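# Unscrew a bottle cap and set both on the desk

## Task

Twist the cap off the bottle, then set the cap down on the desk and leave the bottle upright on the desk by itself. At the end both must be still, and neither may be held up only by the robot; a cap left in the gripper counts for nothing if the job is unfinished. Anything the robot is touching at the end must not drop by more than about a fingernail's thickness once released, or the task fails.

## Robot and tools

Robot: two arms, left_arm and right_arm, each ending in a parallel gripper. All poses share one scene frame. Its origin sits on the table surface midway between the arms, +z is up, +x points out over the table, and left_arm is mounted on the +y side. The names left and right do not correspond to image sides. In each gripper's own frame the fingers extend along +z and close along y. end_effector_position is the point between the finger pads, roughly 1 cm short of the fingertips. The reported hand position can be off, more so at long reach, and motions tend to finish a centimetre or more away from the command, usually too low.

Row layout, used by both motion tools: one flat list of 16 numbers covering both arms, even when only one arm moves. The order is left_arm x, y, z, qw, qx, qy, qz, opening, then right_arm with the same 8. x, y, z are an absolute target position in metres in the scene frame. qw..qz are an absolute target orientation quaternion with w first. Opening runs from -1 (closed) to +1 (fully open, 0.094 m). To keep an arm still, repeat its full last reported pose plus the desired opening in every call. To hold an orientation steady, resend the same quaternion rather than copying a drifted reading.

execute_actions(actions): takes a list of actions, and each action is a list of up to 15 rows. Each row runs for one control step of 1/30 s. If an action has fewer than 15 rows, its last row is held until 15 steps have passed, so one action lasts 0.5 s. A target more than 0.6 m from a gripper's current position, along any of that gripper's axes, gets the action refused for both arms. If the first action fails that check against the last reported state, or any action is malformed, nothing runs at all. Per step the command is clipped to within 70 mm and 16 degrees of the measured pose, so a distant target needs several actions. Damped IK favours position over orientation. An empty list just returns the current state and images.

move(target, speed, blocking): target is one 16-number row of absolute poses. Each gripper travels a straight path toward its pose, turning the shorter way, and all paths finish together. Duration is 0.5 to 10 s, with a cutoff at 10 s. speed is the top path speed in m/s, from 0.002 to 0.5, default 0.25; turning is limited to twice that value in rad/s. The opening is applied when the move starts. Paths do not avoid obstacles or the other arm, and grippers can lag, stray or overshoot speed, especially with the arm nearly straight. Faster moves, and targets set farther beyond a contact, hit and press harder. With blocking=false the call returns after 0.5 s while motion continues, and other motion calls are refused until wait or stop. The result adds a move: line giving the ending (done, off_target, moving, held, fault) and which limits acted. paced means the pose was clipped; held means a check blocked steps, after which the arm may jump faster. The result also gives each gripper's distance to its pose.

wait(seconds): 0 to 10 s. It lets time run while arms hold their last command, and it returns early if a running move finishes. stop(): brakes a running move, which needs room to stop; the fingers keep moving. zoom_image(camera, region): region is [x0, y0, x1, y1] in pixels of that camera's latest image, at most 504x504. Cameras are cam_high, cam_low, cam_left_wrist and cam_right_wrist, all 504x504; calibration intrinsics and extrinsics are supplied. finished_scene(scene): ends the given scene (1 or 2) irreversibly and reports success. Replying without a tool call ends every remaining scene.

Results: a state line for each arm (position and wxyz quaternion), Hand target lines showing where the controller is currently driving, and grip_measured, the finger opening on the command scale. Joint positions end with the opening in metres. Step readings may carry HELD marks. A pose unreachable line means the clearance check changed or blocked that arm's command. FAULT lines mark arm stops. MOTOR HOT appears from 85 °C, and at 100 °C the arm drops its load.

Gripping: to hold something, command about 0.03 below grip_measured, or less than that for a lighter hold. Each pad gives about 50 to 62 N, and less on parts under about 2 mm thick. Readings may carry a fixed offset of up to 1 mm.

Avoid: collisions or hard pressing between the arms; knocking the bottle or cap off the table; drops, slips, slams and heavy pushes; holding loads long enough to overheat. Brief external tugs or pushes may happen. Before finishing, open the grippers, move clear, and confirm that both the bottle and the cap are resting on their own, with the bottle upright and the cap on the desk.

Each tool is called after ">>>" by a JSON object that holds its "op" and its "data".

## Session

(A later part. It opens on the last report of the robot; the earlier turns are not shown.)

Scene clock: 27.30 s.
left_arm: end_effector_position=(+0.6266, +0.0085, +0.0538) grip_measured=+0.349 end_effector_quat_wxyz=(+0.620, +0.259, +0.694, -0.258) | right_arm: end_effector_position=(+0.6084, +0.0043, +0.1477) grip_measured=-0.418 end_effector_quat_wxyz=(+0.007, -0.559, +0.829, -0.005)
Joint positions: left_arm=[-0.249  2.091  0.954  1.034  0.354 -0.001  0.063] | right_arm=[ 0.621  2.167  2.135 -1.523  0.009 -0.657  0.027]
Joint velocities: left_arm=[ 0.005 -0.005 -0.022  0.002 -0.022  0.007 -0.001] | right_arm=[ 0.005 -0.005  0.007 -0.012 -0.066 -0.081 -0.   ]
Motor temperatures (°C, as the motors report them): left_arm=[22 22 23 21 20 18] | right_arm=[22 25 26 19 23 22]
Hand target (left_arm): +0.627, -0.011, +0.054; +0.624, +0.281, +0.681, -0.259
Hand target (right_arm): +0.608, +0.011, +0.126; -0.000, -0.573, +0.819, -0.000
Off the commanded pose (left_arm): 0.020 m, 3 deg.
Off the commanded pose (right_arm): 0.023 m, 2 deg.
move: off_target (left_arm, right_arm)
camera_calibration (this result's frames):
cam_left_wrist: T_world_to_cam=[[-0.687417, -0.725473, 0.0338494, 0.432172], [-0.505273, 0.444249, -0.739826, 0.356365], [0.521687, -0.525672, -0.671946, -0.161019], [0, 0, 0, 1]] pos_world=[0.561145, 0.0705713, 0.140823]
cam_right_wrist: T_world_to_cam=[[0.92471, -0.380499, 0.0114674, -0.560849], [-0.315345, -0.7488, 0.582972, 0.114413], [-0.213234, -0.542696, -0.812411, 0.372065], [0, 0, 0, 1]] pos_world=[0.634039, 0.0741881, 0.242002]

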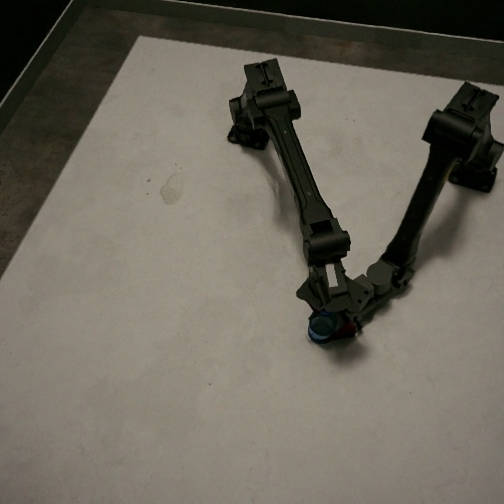

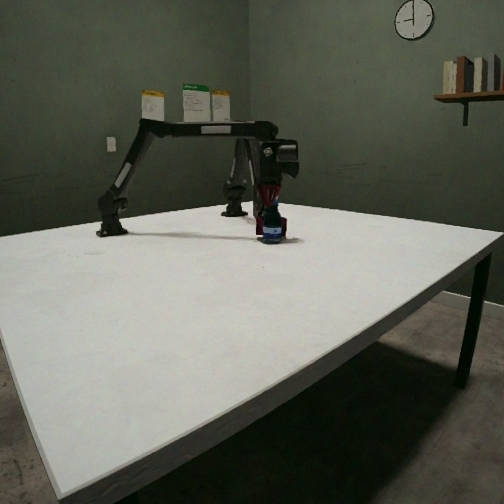

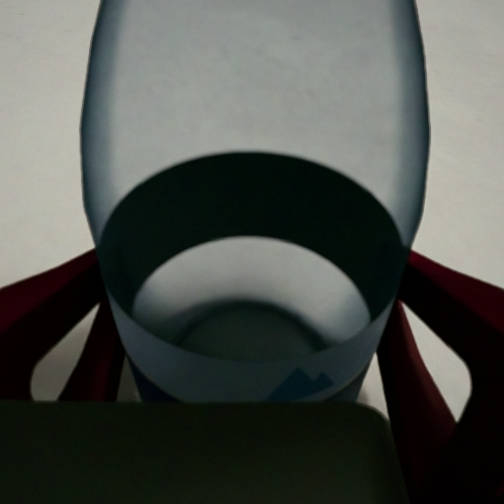

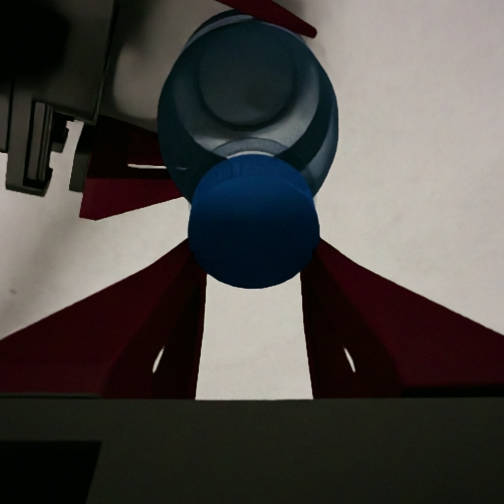

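>>> {"op": "move", "data": {"target": [0.628,-0.011,0.054,0.624,0.282,0.681,-0.259,0.3, 0.608,0.012,0.126,0,-0.574,0.819,0,0.3]}}

>>> {"op": "move", "data": {"target": [0.628,-0.011,0.054,0.624,0.282,0.681,-0.259,0.3, 0.612,0.027,0.12,0,-0.087,0.996,0,0.3], "speed": 0.5}}

Scene clock: 29.37 s.
left_arm: end_effector_position=(+0.6229, +0.0024, +0.0536) grip_measured=+0.349 end_effector_quat_wxyz=(+0.620, +0.270, +0.690, -0.259) | right_arm: end_effector_position=(+0.6092, +0.0057, +0.1477) grip_measured=+0.298 end_effector_quat_wxyz=(+0.011, -0.563, +0.826, -0.002)
Joint positions: left_arm=[-0.257  2.092  0.954  1.034  0.363  0.015  0.063] | right_arm=[ 0.62   2.167  2.135 -1.518  0.002 -0.667  0.061]
Joint velocities: left_arm=[ 0.005  0.005 -0.002 -0.007  0.007  0.037  0.001] | right_arm=[-0.005 -0.005 -0.012 -0.012  0.007  0.007 -0.001]
Motor temperatures (°C, as the motors report them): left_arm=[22 22 23 21 20 18] | right_arm=[22 25 26 19 23 22]
Hand target (left_arm): +0.627, -0.011, +0.054; +0.624, +0.282, +0.681, -0.259
Hand target (right_arm): +0.607, +0.012, +0.126; -0.000, -0.574, +0.819, +0.000
Off the commanded pose (left_arm): 0.014 m, 2 deg.
Off the commanded pose (right_arm): 0.023 m, 2 deg.
move: off_target (left_arm, right_arm)
camera_calibration (this result's frames):
cam_left_wrist: T_world_to_cam=[[-0.701458, -0.712479, 0.0181791, 0.434763], [-0.488619, 0.462179, -0.740028, 0.346623], [0.518853, -0.527981, -0.67233, -0.160587], [0, 0, 0, 1]] pos_world=[0.557655, 0.0647706, 0.140639]
cam_right_wrist: T_world_to_cam=[[0.928318, -0.371647, 0.0102278, -0.563137], [-0.309185, -0.756434, 0.576379, 0.112965], [-0.206473, -0.538225, -0.817119, 0.369561], [0, 0, 0, 1]] pos_world=[0.634001, 0.0750698, 0.242624]

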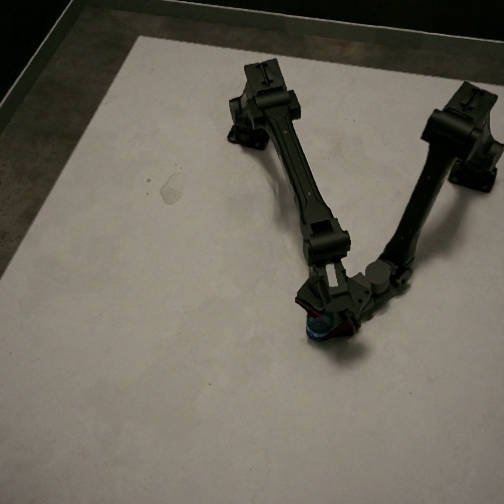

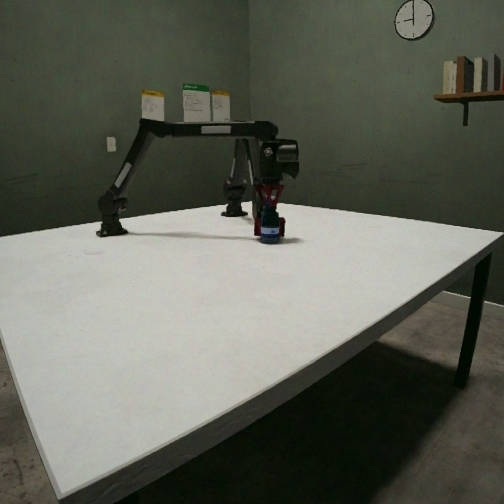

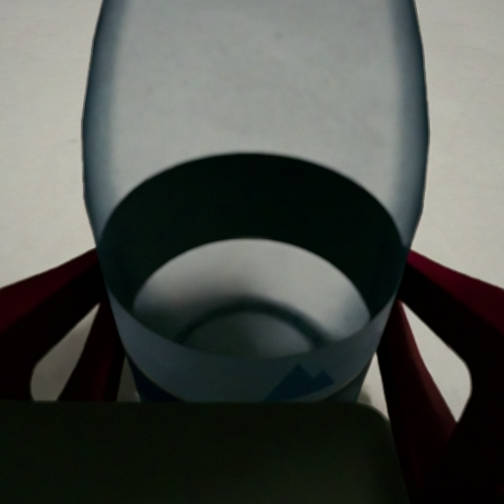

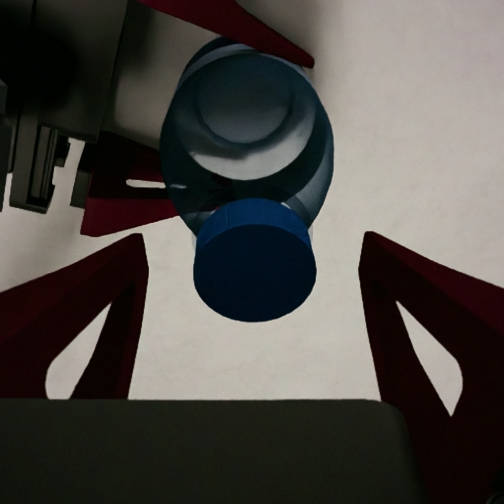

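Scene clock: 31.13 s.
left_arm: end_effector_position=(+0.6229, +0.0024, +0.0536) grip_measured=+0.349 end_effector_quat_wxyz=(+0.620, +0.270, +0.690, -0.259) | right_arm: end_effector_position=(+0.6052, +0.0129, +0.1259) grip_measured=+0.298 end_effector_quat_wxyz=(-0.005, -0.091, +0.996, -0.003)
Joint positions: left_arm=[-0.257  2.092  0.954  1.034  0.363  0.016  0.063] | right_arm=[ 0.632  2.2    2.135 -1.518  0.001  0.36   0.061]
Joint velocities: left_arm=[ 0.015 -0.015 -0.007  0.012  0.007  0.022  0.   ] | right_arm=[ 0.005 -0.015 -0.002  0.007  0.007  0.022  0.   ]
Motor temperatures (°C, as the motors report them): left_arm=[22 22 23 21 20 18] | right_arm=[22 25 27 19 23 22]
Hand target (left_arm): +0.627, -0.011, +0.054; +0.624, +0.282, +0.681, -0.259
Hand target (right_arm): +0.611, +0.027, +0.120; +0.000, -0.087, +0.996, +0.000
Off the commanded pose (left_arm): 0.014 m, 2 deg.
Off the commanded pose (right_arm): 0.017 m, 1 deg.
move: off_target (left_arm, right_arm)
camera_calibration (this result's frames):
cam_left_wrist: T_world_to_cam=[[-0.701489, -0.712458, 0.0177995, 0.434802], [-0.488407, 0.462399, -0.740031, 0.34649], [0.51901, -0.527817, -0.672337, -0.160686], [0, 0, 0, 1]] pos_world=[0.557635, 0.0647493, 0.140639]
cam_right_wrist: T_world_to_cam=[[0.174049, -0.984737, 0.0007127, -0.0909249], [-0.789755, -0.139155, 0.59743, 0.409951], [-0.588212, -0.104545, -0.80192, 0.578343], [0, 0, 0, 1]] pos_world=[0.679775, 0.0279725, 0.218933]

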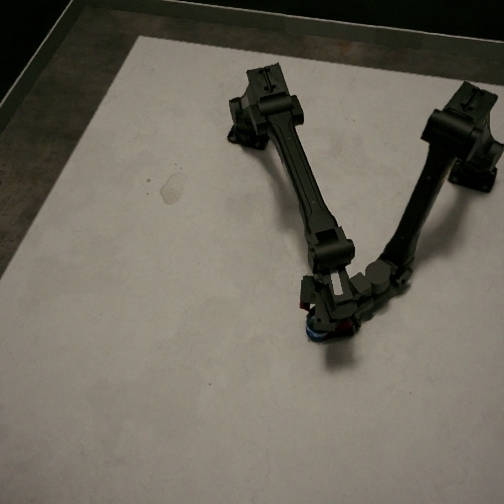

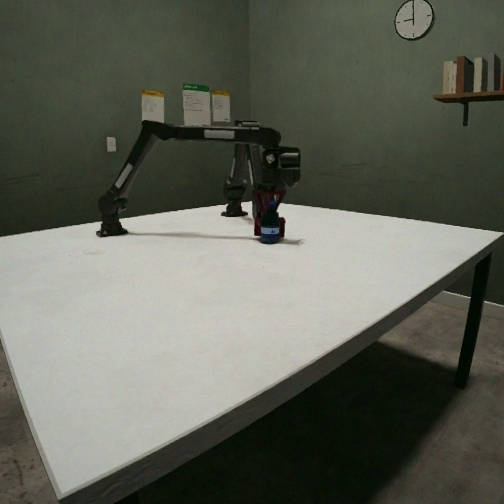

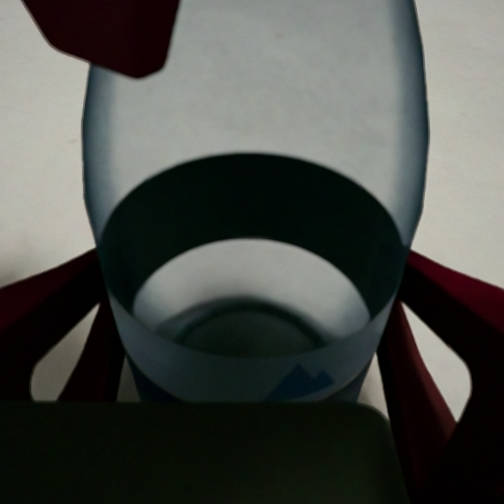

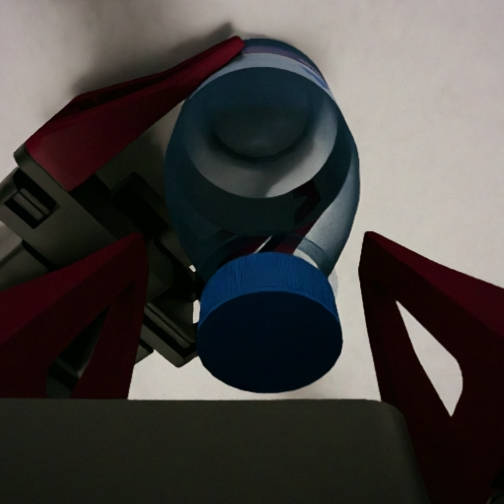

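>>> {"op": "move", "data": {"target": [0.628,-0.011,0.054,0.624,0.282,0.681,-0.259,0.3, 0.617,0.004,0.15,0,0.643,0.766,0,0.3], "speed": 0.5}}

Scene clock: 35.47 s.
left_arm: end_effector_position=(+0.6216, +0.0004, +0.0534) grip_measured=+0.349 end_effector_quat_wxyz=(+0.620, +0.274, +0.689, -0.259) | right_arm: end_effector_position=(+0.6026, +0.0059, +0.1309) grip_measured=+0.298 end_effector_quat_wxyz=(-0.008, +0.630, +0.776, -0.017)
Joint positions: left_arm=[-0.26   2.092  0.954  1.034  0.365  0.02   0.063] | right_arm=[ 0.624  2.2    2.148 -1.555 -0.003  1.898  0.061]
Joint velocities: left_arm=[-0.005 -0.015 -0.017  0.017 -0.037 -0.022  0.001] | right_arm=[-0.015 -0.005 -0.012 -0.012  0.037 -0.007  0.   ]
Motor temperatures (°C, as the motors report them): left_arm=[22 22 23 21 20 18] | right_arm=[22 25 28 19 23 22]
Hand target (left_arm): +0.627, -0.011, +0.054; +0.624, +0.282, +0.681, -0.259
Hand target (right_arm): +0.616, +0.003, +0.150; +0.000, +0.643, +0.766, +0.001
Off the commanded pose (left_arm): 0.013 m, 1 deg.
Off the commanded pose (right_arm): 0.024 m, 3 deg.
move: off_target (left_arm, right_arm)
camera_calibration (this result's frames):
cam_left_wrist: T_world_to_cam=[[-0.705605, -0.708467, 0.0139867, 0.435211], [-0.483914, 0.467353, -0.73987, 0.343847], [0.517637, -0.528825, -0.672604, -0.160397], [0, 0, 0, 1]] pos_world=[0.556507, 0.0628129, 0.140431]
cam_right_wrist: T_world_to_cam=[[-0.979705, -0.198038, 0.0309803, 0.589308], [-0.143511, 0.800899, 0.581348, 0.0110398], [-0.139941, 0.565104, -0.813065, 0.307395], [0, 0, 0, 1]] pos_world=[0.621949, -0.0658461, 0.225257]

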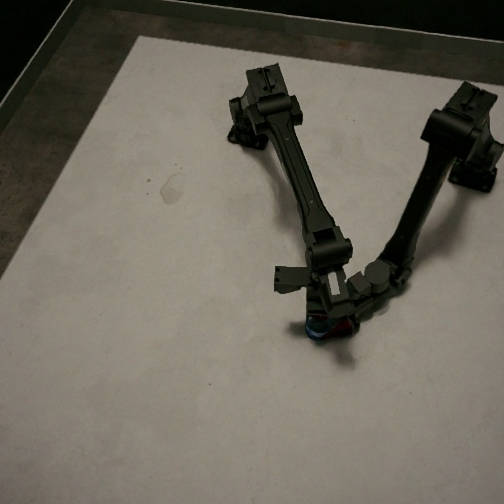

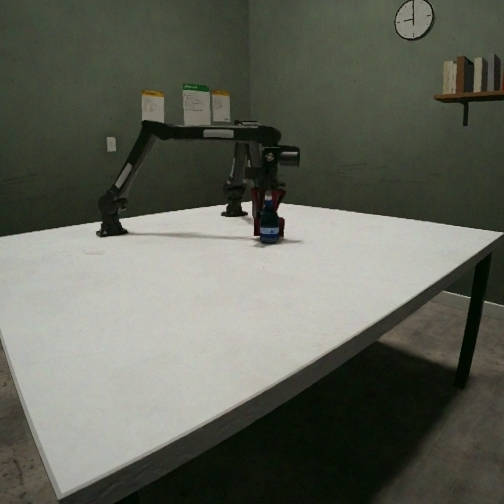

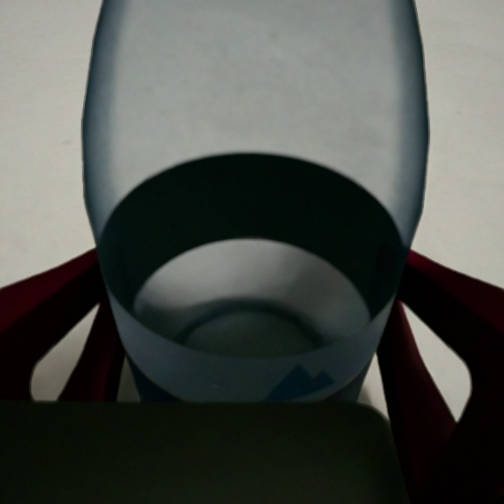

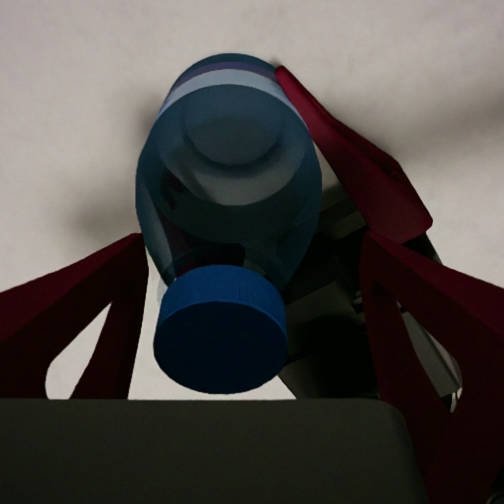

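>>> {"op": "move", "data": {"target": [0.628,-0.011,0.054,0.624,0.282,0.681,-0.259,0.3, 0.616,0.005,0.166,0,0.643,0.766,0,0.3], "speed": 0.05}}

>>> {"op": "move", "data": {"target": [0.628,-0.011,0.054,0.624,0.282,0.681,-0.259,0.3, 0.613,0.009,0.142,0,0.643,0.766,0,0.3], "speed": 0.05}}

Scene clock: 37.73 s.
left_arm: end_effector_position=(+0.6215, +0.0003, +0.0534) grip_measured=+0.349 end_effector_quat_wxyz=(+0.620, +0.274, +0.688, -0.259) | right_arm: end_effector_position=(+0.6037, +0.0064, +0.1480) grip_measured=+0.298 end_effector_quat_wxyz=(-0.007, +0.632, +0.775, -0.016)
Joint positions: left_arm=[-0.26   2.092  0.954  1.034  0.366  0.02   0.063] | right_arm=[ 0.624  2.2    2.193 -1.597 -0.003  1.902  0.061]
Joint velocities: left_arm=[-0.005  0.005 -0.002  0.002  0.037 -0.037  0.   ] | right_arm=[-0.024 -0.005  0.007  0.002 -0.066 -0.051 -0.001]
Motor temperatures (°C, as the motors report them): left_arm=[22 22 23 21 20 18] | right_arm=[22 26 29 19 23 22]
Hand target (left_arm): +0.627, -0.011, +0.054; +0.624, +0.282, +0.681, -0.259
Hand target (right_arm): +0.615, +0.004, +0.166; +0.000, +0.643, +0.766, +0.001
Off the commanded pose (left_arm): 0.013 m, 1 deg.
Off the commanded pose (right_arm): 0.022 m, 3 deg.
move: off_target (left_arm, right_arm)
camera_calibration (this result's frames):
cam_left_wrist: T_world_to_cam=[[-0.706142, -0.70793, 0.0140611, 0.435409], [-0.483583, 0.467666, -0.739889, 0.343645], [0.517214, -0.529267, -0.672582, -0.160135], [0, 0, 0, 1]] pos_world=[0.556466, 0.0627747, 0.140433]
cam_right_wrist: T_world_to_cam=[[-0.980603, -0.193971, 0.0281718, 0.590857], [-0.141773, 0.801163, 0.581411, -0.000229016], [-0.135347, 0.566139, -0.813122, 0.318454], [0, 0, 0, 1]] pos_world=[0.622465, -0.0654966, 0.24243]

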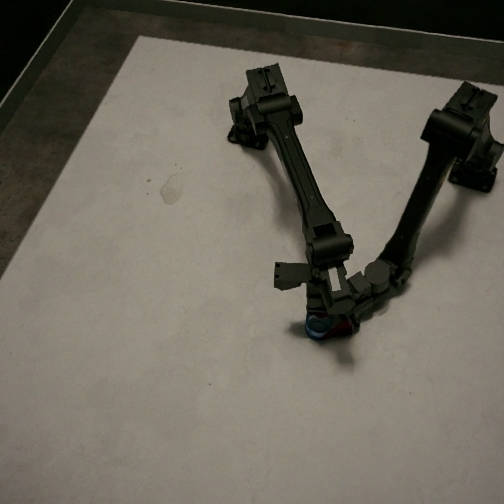

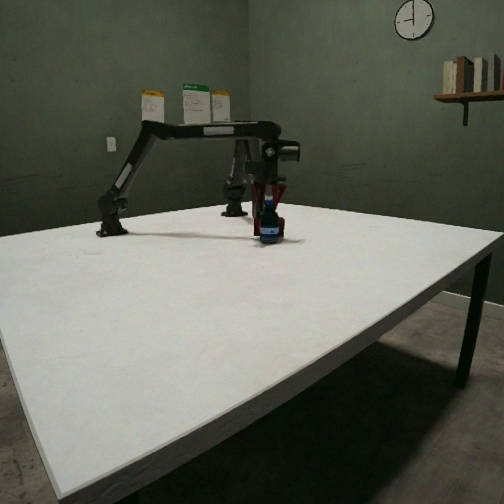

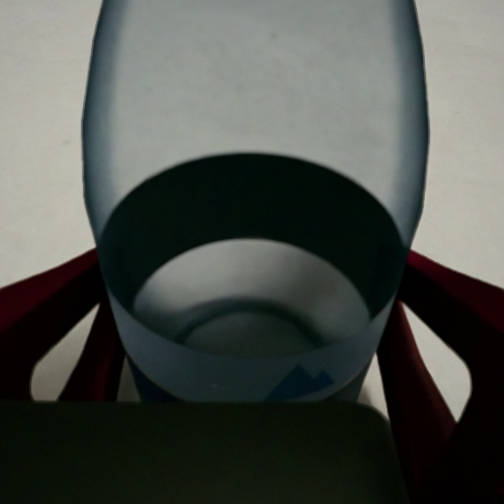

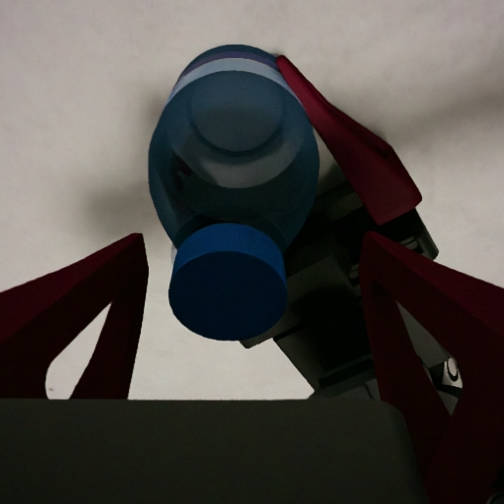

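Scene clock: 38.43 s.
left_arm: end_effector_position=(+0.6215, +0.0003, +0.0534) grip_measured=+0.349 end_effector_quat_wxyz=(+0.620, +0.274, +0.688, -0.259) | right_arm: end_effector_position=(+0.6105, +0.0105, +0.1479) grip_measured=+0.298 end_effector_quat_wxyz=(-0.001, +0.635, +0.773, -0.000)
Joint positions: left_arm=[-0.26   2.092  0.954  1.034  0.366  0.02   0.063] | right_arm=[ 0.624  2.2    2.193 -1.565 -0.003  1.909  0.061]
Joint velocities: left_arm=[-0.005 -0.015 -0.002 -0.012 -0.022  0.022 -0.   ] | right_arm=[ 0.005  0.005  0.007 -0.012  0.051  0.007  0.001]
Motor temperatures (°C, as the motors report them): left_arm=[22 22 23 21 20 18] | right_arm=[22 26 28 19 23 22]
Hand target (left_arm): +0.627, -0.011, +0.054; +0.624, +0.282, +0.681, -0.259
Hand target (right_arm): +0.613, +0.009, +0.142; +0.000, +0.643, +0.766, -0.000
Off the commanded pose (left_arm): 0.013 m, 1 deg.
Off the commanded pose (right_arm): 0.007 m, 1 deg.
move: off_target (left_arm)
camera_calibration (this result's frames):
cam_left_wrist: T_world_to_cam=[[-0.706142, -0.70793, 0.0140611, 0.435409], [-0.483583, 0.467666, -0.739889, 0.343645], [0.517214, -0.529267, -0.672582, -0.160135], [0, 0, 0, 1]] pos_world=[0.556466, 0.0627747, 0.140433]
cam_right_wrist: T_world_to_cam=[[-0.982201, -0.187818, -0.00240173, 0.60381], [-0.15299, 0.792519, 0.590345, 0.00320035], [-0.108974, 0.580205, -0.807148, 0.299834], [0, 0, 0, 1]] pos_world=[0.626226, -0.0630954, 0.241571]

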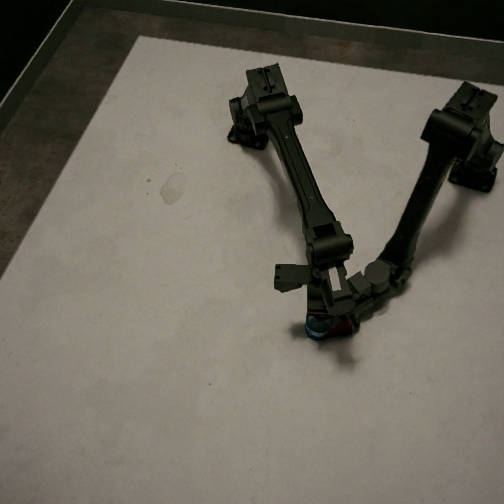

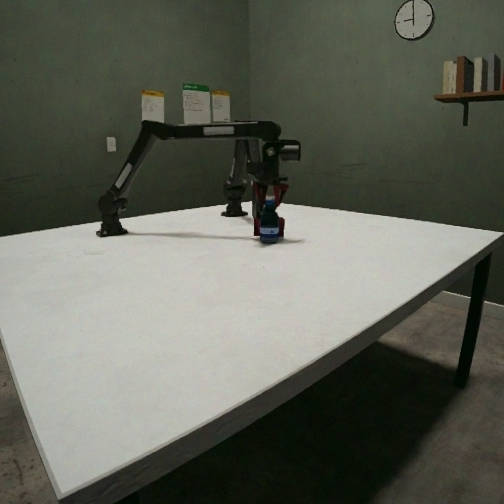

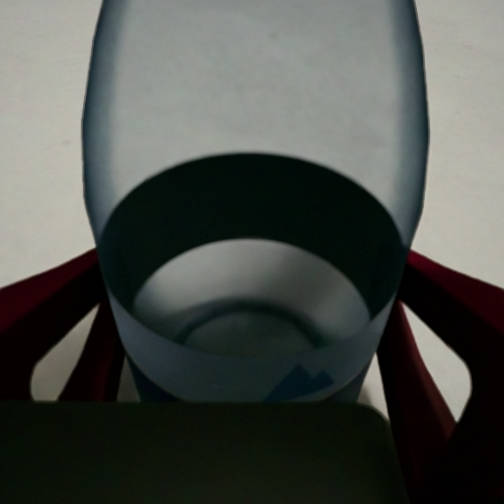

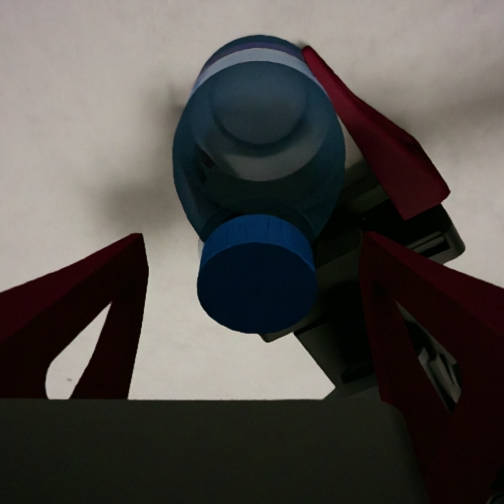

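>>> {"op": "move", "data": {"target": [0.628,-0.011,0.054,0.624,0.282,0.681,-0.259,0.3, 0.612,0.010,0.146,0,0.643,0.766,0,-0.42]}}

>>> {"op": "move", "data": {"target": [0.628,-0.011,0.054,0.624,0.282,0.681,-0.259,0.3, 0.612,0.010,0.147,0,0,1,0,-0.42], "speed": 0.4}}

Scene clock: 39.83 s.
left_arm: end_effector_position=(+0.6217, +0.0005, +0.0533) grip_measured=+0.349 end_effector_quat_wxyz=(+0.619, +0.273, +0.689, -0.259) | right_arm: end_effector_position=(+0.6105, +0.0104, +0.1479) grip_measured=-0.362 end_effector_quat_wxyz=(-0.002, +0.635, +0.772, -0.000)
Joint positions: left_arm=[-0.26   2.092  0.954  1.033  0.364  0.019  0.063] | right_arm=[ 0.624  2.2    2.193 -1.565 -0.003  1.91   0.03 ]
Joint velocities: left_arm=[ 0.005  0.005 -0.012 -0.012 -0.051 -0.022  0.   ] | right_arm=[-0.005 -0.005 -0.012 -0.002  0.051  0.022 -0.001]
Motor temperatures (°C, as the motors report them): left_arm=[22 22 23 21 20 18] | right_arm=[22 26 28 19 23 22]
Hand target (left_arm): +0.627, -0.011, +0.054; +0.624, +0.282, +0.681, -0.259
Hand target (right_arm): +0.612, +0.010, +0.146; -0.000, +0.643, +0.766, -0.000
Off the commanded pose (left_arm): 0.013 m, 1 deg.
Off the commanded pose (right_arm): 0.002 m, 1 deg.
move: off_target (left_arm)
camera_calibration (this result's frames):
cam_left_wrist: T_world_to_cam=[[-0.704972, -0.709073, 0.015191, 0.434882], [-0.485145, 0.466494, -0.739606, 0.344523], [0.517348, -0.528771, -0.672869, -0.160258], [0, 0, 0, 1]] pos_world=[0.556632, 0.0629055, 0.140373]
cam_right_wrist: T_world_to_cam=[[-0.982416, -0.186694, -0.00204073, 0.603788], [-0.151888, 0.79281, 0.590239, 0.00256565], [-0.108576, 0.58017, -0.807226, 0.299623], [0, 0, 0, 1]] pos_world=[0.626092, -0.0631426, 0.241581]

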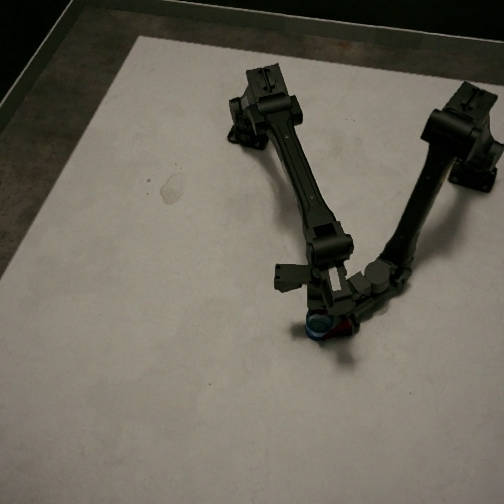

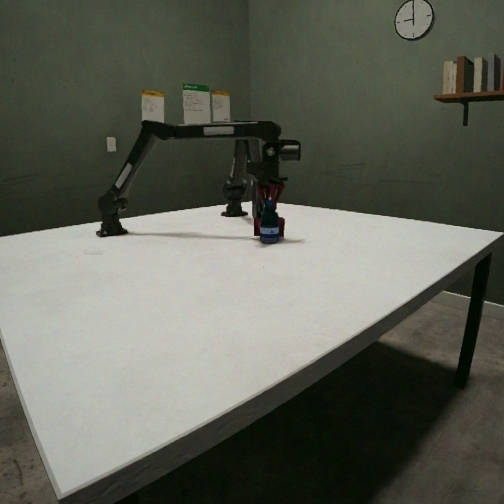

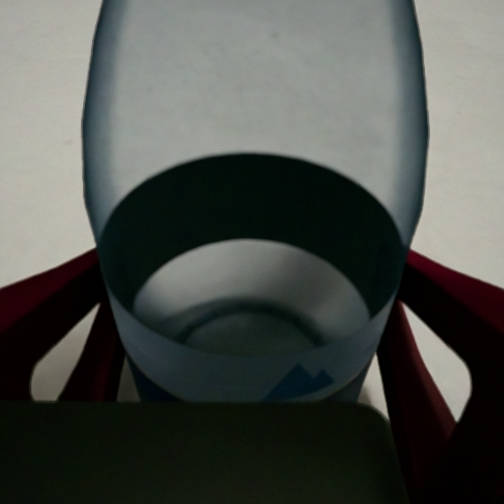

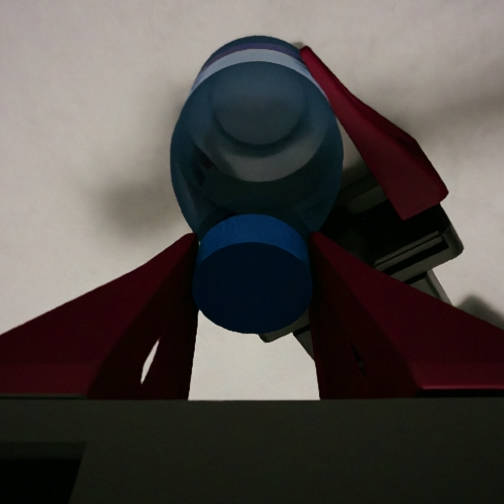

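Scene clock: 42.27 s.
left_arm: end_effector_position=(+0.6236, +0.0023, +0.0532) grip_measured=+0.349 end_effector_quat_wxyz=(+0.622, +0.269, +0.691, -0.252) | right_arm: end_effector_position=(+0.6114, +0.0103, +0.1479) grip_measured=-0.365 end_effector_quat_wxyz=(+0.000, +0.074, +0.997, +0.001)
Joint positions: left_arm=[-0.261  2.092  0.954  1.033  0.347  0.022  0.063] | right_arm=[ 0.624  2.2    2.193 -1.562 -0.001  0.682  0.03 ]
Joint velocities: left_arm=[-0.005 -0.005 -0.012 -0.022  0.037  0.066 -0.001] | right_arm=[-0.015 -0.015  0.002  0.002 -0.007 -0.037  0.002]
Motor temperatures (°C, as the motors report them): left_arm=[22 22 23 21 20 18] | right_arm=[22 26 28 19 23 22]
Hand target (left_arm): +0.627, -0.011, +0.054; +0.624, +0.282, +0.681, -0.259
Hand target (right_arm): +0.612, +0.010, +0.147; +0.001, +0.004, +1.000, -0.001
Off the commanded pose (left_arm): 0.014 m, 2 deg.
Off the commanded pose (right_arm): 0.001 m, 9 deg.
move: off_target (left_arm, right_arm); limits=paced
camera_calibration (this result's frames):
cam_left_wrist: T_world_to_cam=[[-0.693051, -0.720819, 0.0100133, 0.430343], [-0.490605, 0.461437, -0.739177, 0.347913], [0.528192, -0.5172, -0.673437, -0.167122], [0, 0, 0, 1]] pos_world=[0.55721, 0.0632241, 0.140314]
cam_right_wrist: T_world_to_cam=[[-0.154773, -0.987932, -0.00591521, 0.107499], [-0.799287, 0.121696, 0.588498, 0.405805], [-0.580677, 0.0958118, -0.808477, 0.593617], [0, 0, 0, 1]] pos_world=[0.685692, -0.0000587591, 0.241746]

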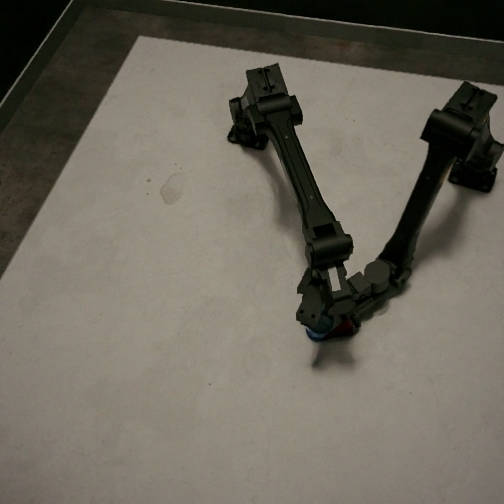

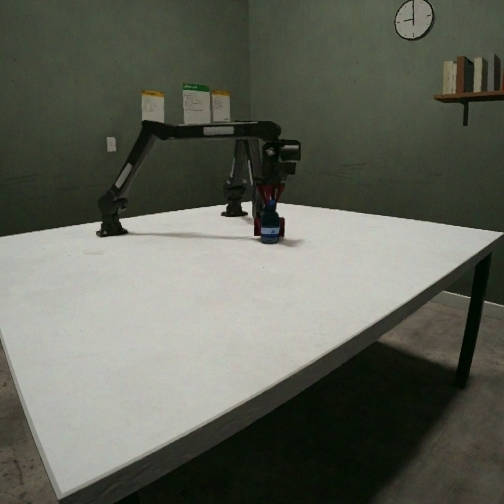

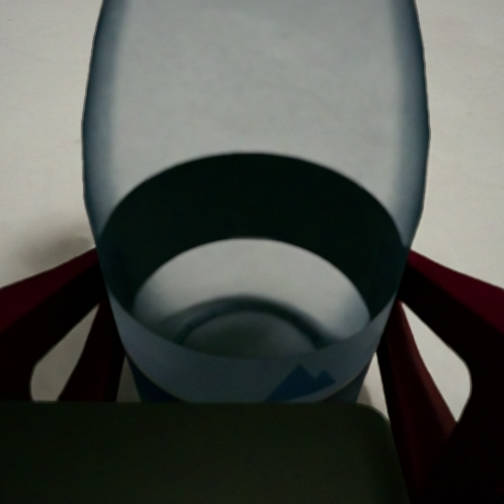

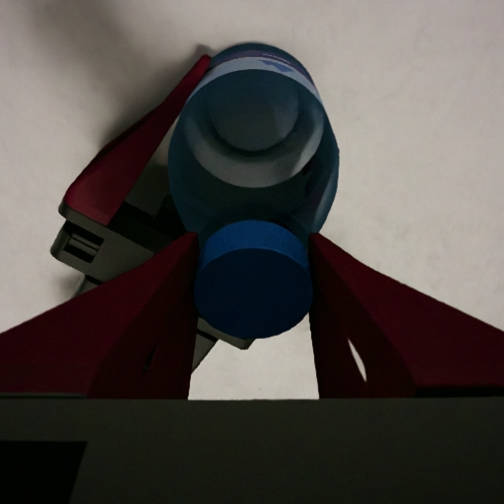

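>>> {"op": "move", "data": {"target": [0.628,-0.011,0.054,0.624,0.282,0.681,-0.259,0.25, 0.612,0.010,0.149,0,-0.423,0.906,0,-0.55], "speed": 0.2}}

>>> {"op": "zoom_image", "data": {"camera": "cam_right_wrist", "region": [170, 190, 340, 360]}}

Scene clock: 46.03 s.
left_arm: end_effector_position=(+0.6239, +0.0026, +0.0531) grip_measured=+0.349 end_effector_quat_wxyz=(+0.623, +0.269, +0.691, -0.250) | right_arm: end_effector_position=(+0.6118, +0.0109, +0.1479) grip_measured=-0.365 end_effector_quat_wxyz=(+0.002, -0.354, +0.935, +0.001)
Joint positions: left_arm=[-0.261  2.092  0.954  1.033  0.342  0.025  0.063] | right_arm=[ 0.624  2.2    2.193 -1.56  -0.002 -0.19   0.03 ]
Joint velocities: left_arm=[ 0.005  0.005 -0.002 -0.007 -0.007  0.007  0.001] | right_arm=[-0.015 -0.005  0.002 -0.012  0.095 -0.007  0.   ]
Motor temperatures (°C, as the motors report them): left_arm=[22 22 23 21 21 18] | right_arm=[22 26 28 19 23 22]
Hand target (left_arm): +0.627, -0.011, +0.054; +0.624, +0.282, +0.681, -0.259
Hand target (right_arm): +0.612, +0.010, +0.149; +0.000, -0.420, +0.908, -0.001
Off the commanded pose (left_arm): 0.014 m, 2 deg.
Off the commanded pose (right_arm): 0.001 m, 9 deg.
move: off_target (left_arm, right_arm)
camera_calibration (this result's frames):
cam_left_wrist: T_world_to_cam=[[-0.69055, -0.723255, 0.00656277, 0.429449], [-0.490549, 0.461661, -0.739074, 0.347895], [0.531509, -0.513587, -0.673592, -0.169248], [0, 0, 0, 1]] pos_world=[0.557173, 0.0630671, 0.140298]
cam_right_wrist: T_world_to_cam=[[0.656869, -0.753979, -0.00617904, -0.390977], [-0.608829, -0.535213, 0.585554, 0.297125], [-0.444803, -0.380871, -0.81061, 0.516177], [0, 0, 0, 1]] pos_world=[0.667316, 0.0608336, 0.24202]

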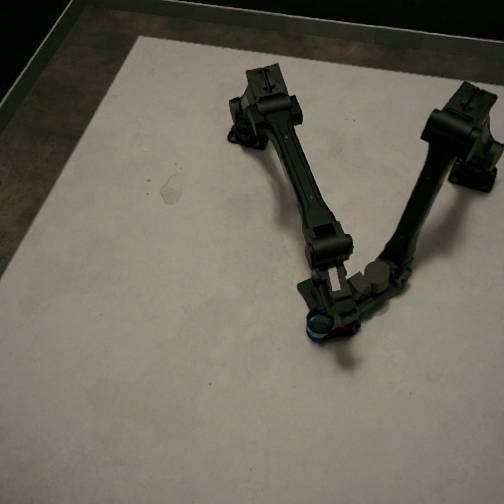

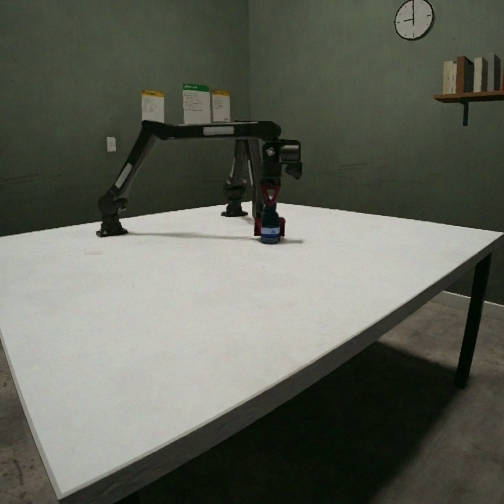

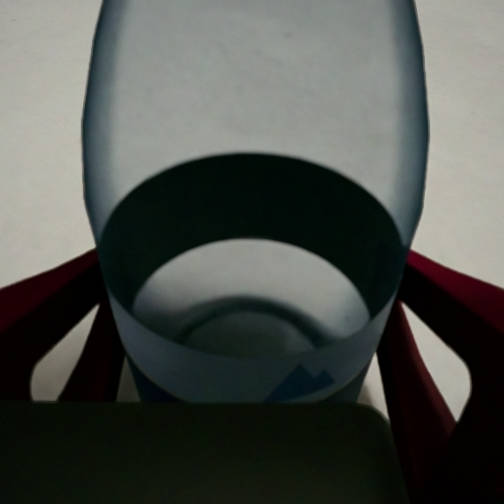

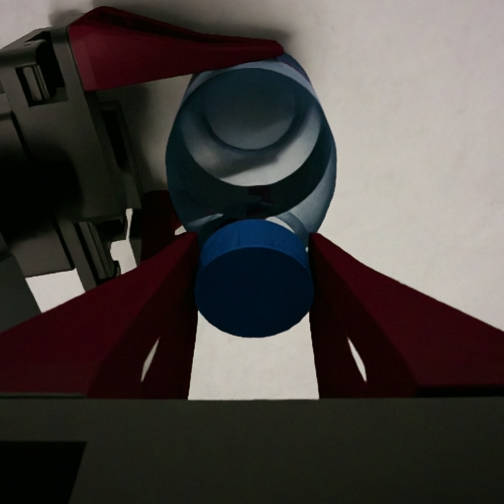

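Region (170, 190, 340, 360) of cam_right_wrist's 504x504 image, scaled by 2.965, with more detail than that image has.

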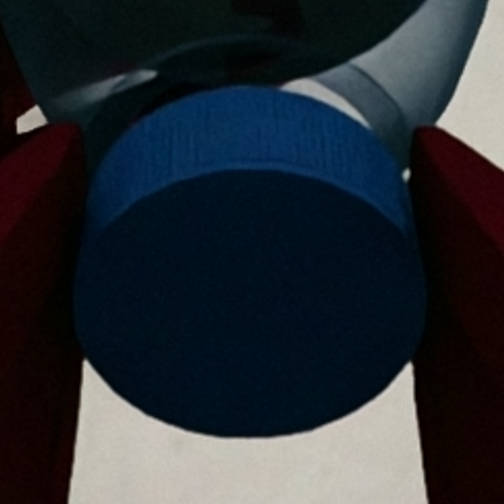

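>>> {"op": "move", "data": {"target": [0.628,-0.011,0.054,0.624,0.282,0.681,-0.259,0.25, 0.612,0.010,0.152,0,-0.954,0.301,0,-0.45], "speed": 0.35}}

>>> {"op": "zoom_image", "data": {"camera": "cam_low", "region": [235, 160, 305, 230]}}

Scene clock: 50.07 s.
left_arm: end_effector_position=(+0.6208, -0.0006, +0.0533) grip_measured=+0.349 end_effector_quat_wxyz=(+0.621, +0.282, +0.685, -0.255) | right_arm: end_effector_position=(+0.6162, -0.0000, +0.1484) grip_measured=-0.425 end_effector_quat_wxyz=(+0.005, +0.947, -0.320, +0.004)
Joint positions: left_arm=[-0.261  2.092  0.954  1.033  0.37   0.04   0.063] | right_arm=[ 0.611  2.2    2.193 -1.566  0.014 -1.969  0.027]
Joint velocities: left_arm=[ 0.005 -0.005 -0.012 -0.002 -0.066  0.022 -0.   ] | right_arm=[-0.024 -0.005 -0.002 -0.007  0.007 -0.037  0.   ]
Motor temperatures (°C, as the motors report them): left_arm=[22 22 23 21 21 18] | right_arm=[22 27 28 19 23 22]
Hand target (left_arm): +0.627, -0.011, +0.054; +0.624, +0.282, +0.681, -0.259
Hand target (right_arm): +0.612, +0.010, +0.152; -0.000, +0.954, -0.301, +0.000
Off the commanded pose (left_arm): 0.013 m, 1 deg.
Off the commanded pose (right_arm): 0.011 m, 2 deg.
move: off_target (left_arm, right_arm)
camera_calibration (this result's frames):
cam_left_wrist: T_world_to_cam=[[-0.710814, -0.703358, -0.00554436, 0.438213], [-0.470419, 0.481237, -0.739674, 0.335504], [0.522924, -0.523162, -0.672943, -0.163814], [0, 0, 0, 1]] pos_world=[0.554977, 0.0610623, 0.140356]
cam_right_wrist: T_world_to_cam=[[0.61212, 0.790671, -0.0122357, -0.373525], [0.637978, -0.484648, 0.598416, -0.476526], [0.46722, -0.374108, -0.801092, -0.0489973], [0, 0, 0, 1]] pos_world=[0.555547, 0.0460578, 0.241339]

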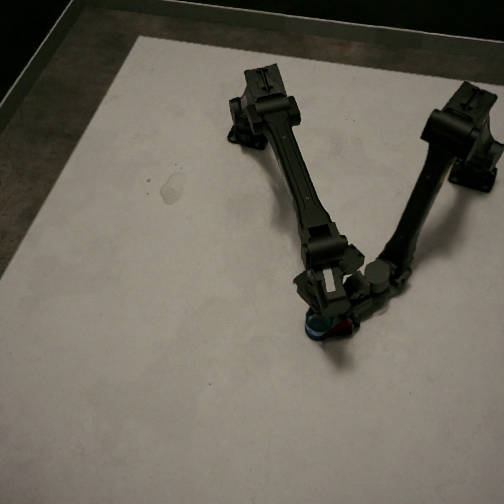

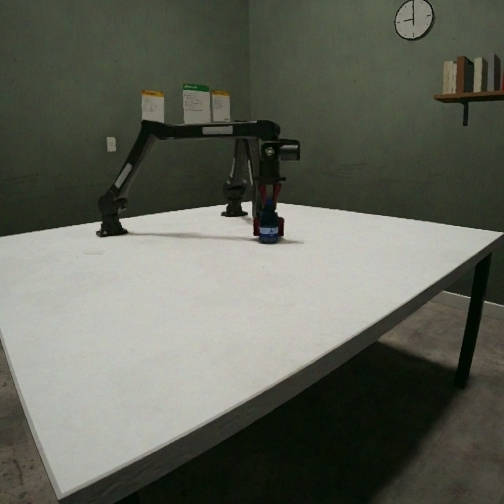

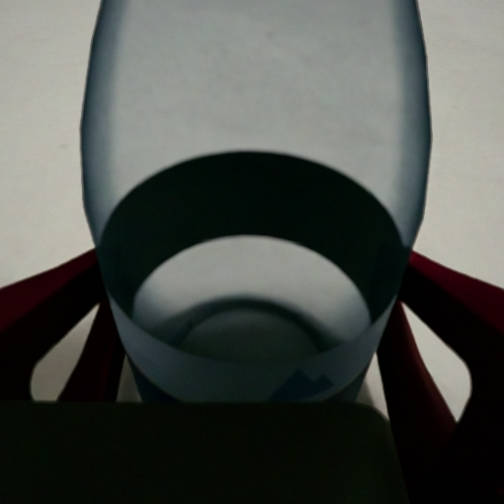

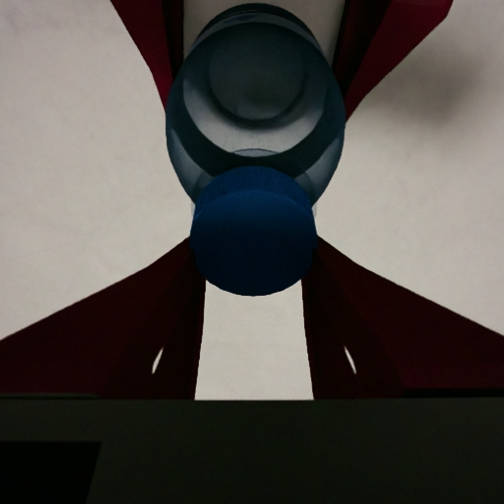

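Region (235, 160, 305, 230) of cam_low's 504x504 image, scaled by 7.200, with more detail than that image has.

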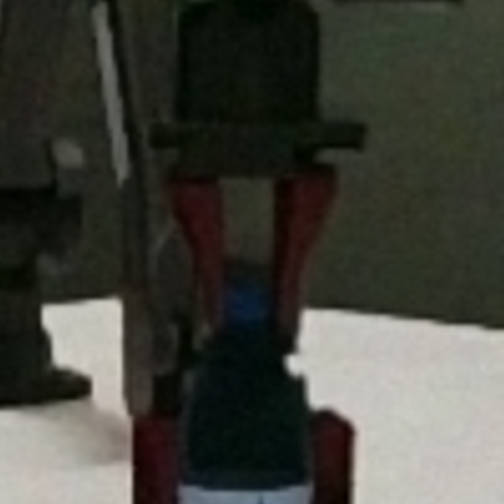

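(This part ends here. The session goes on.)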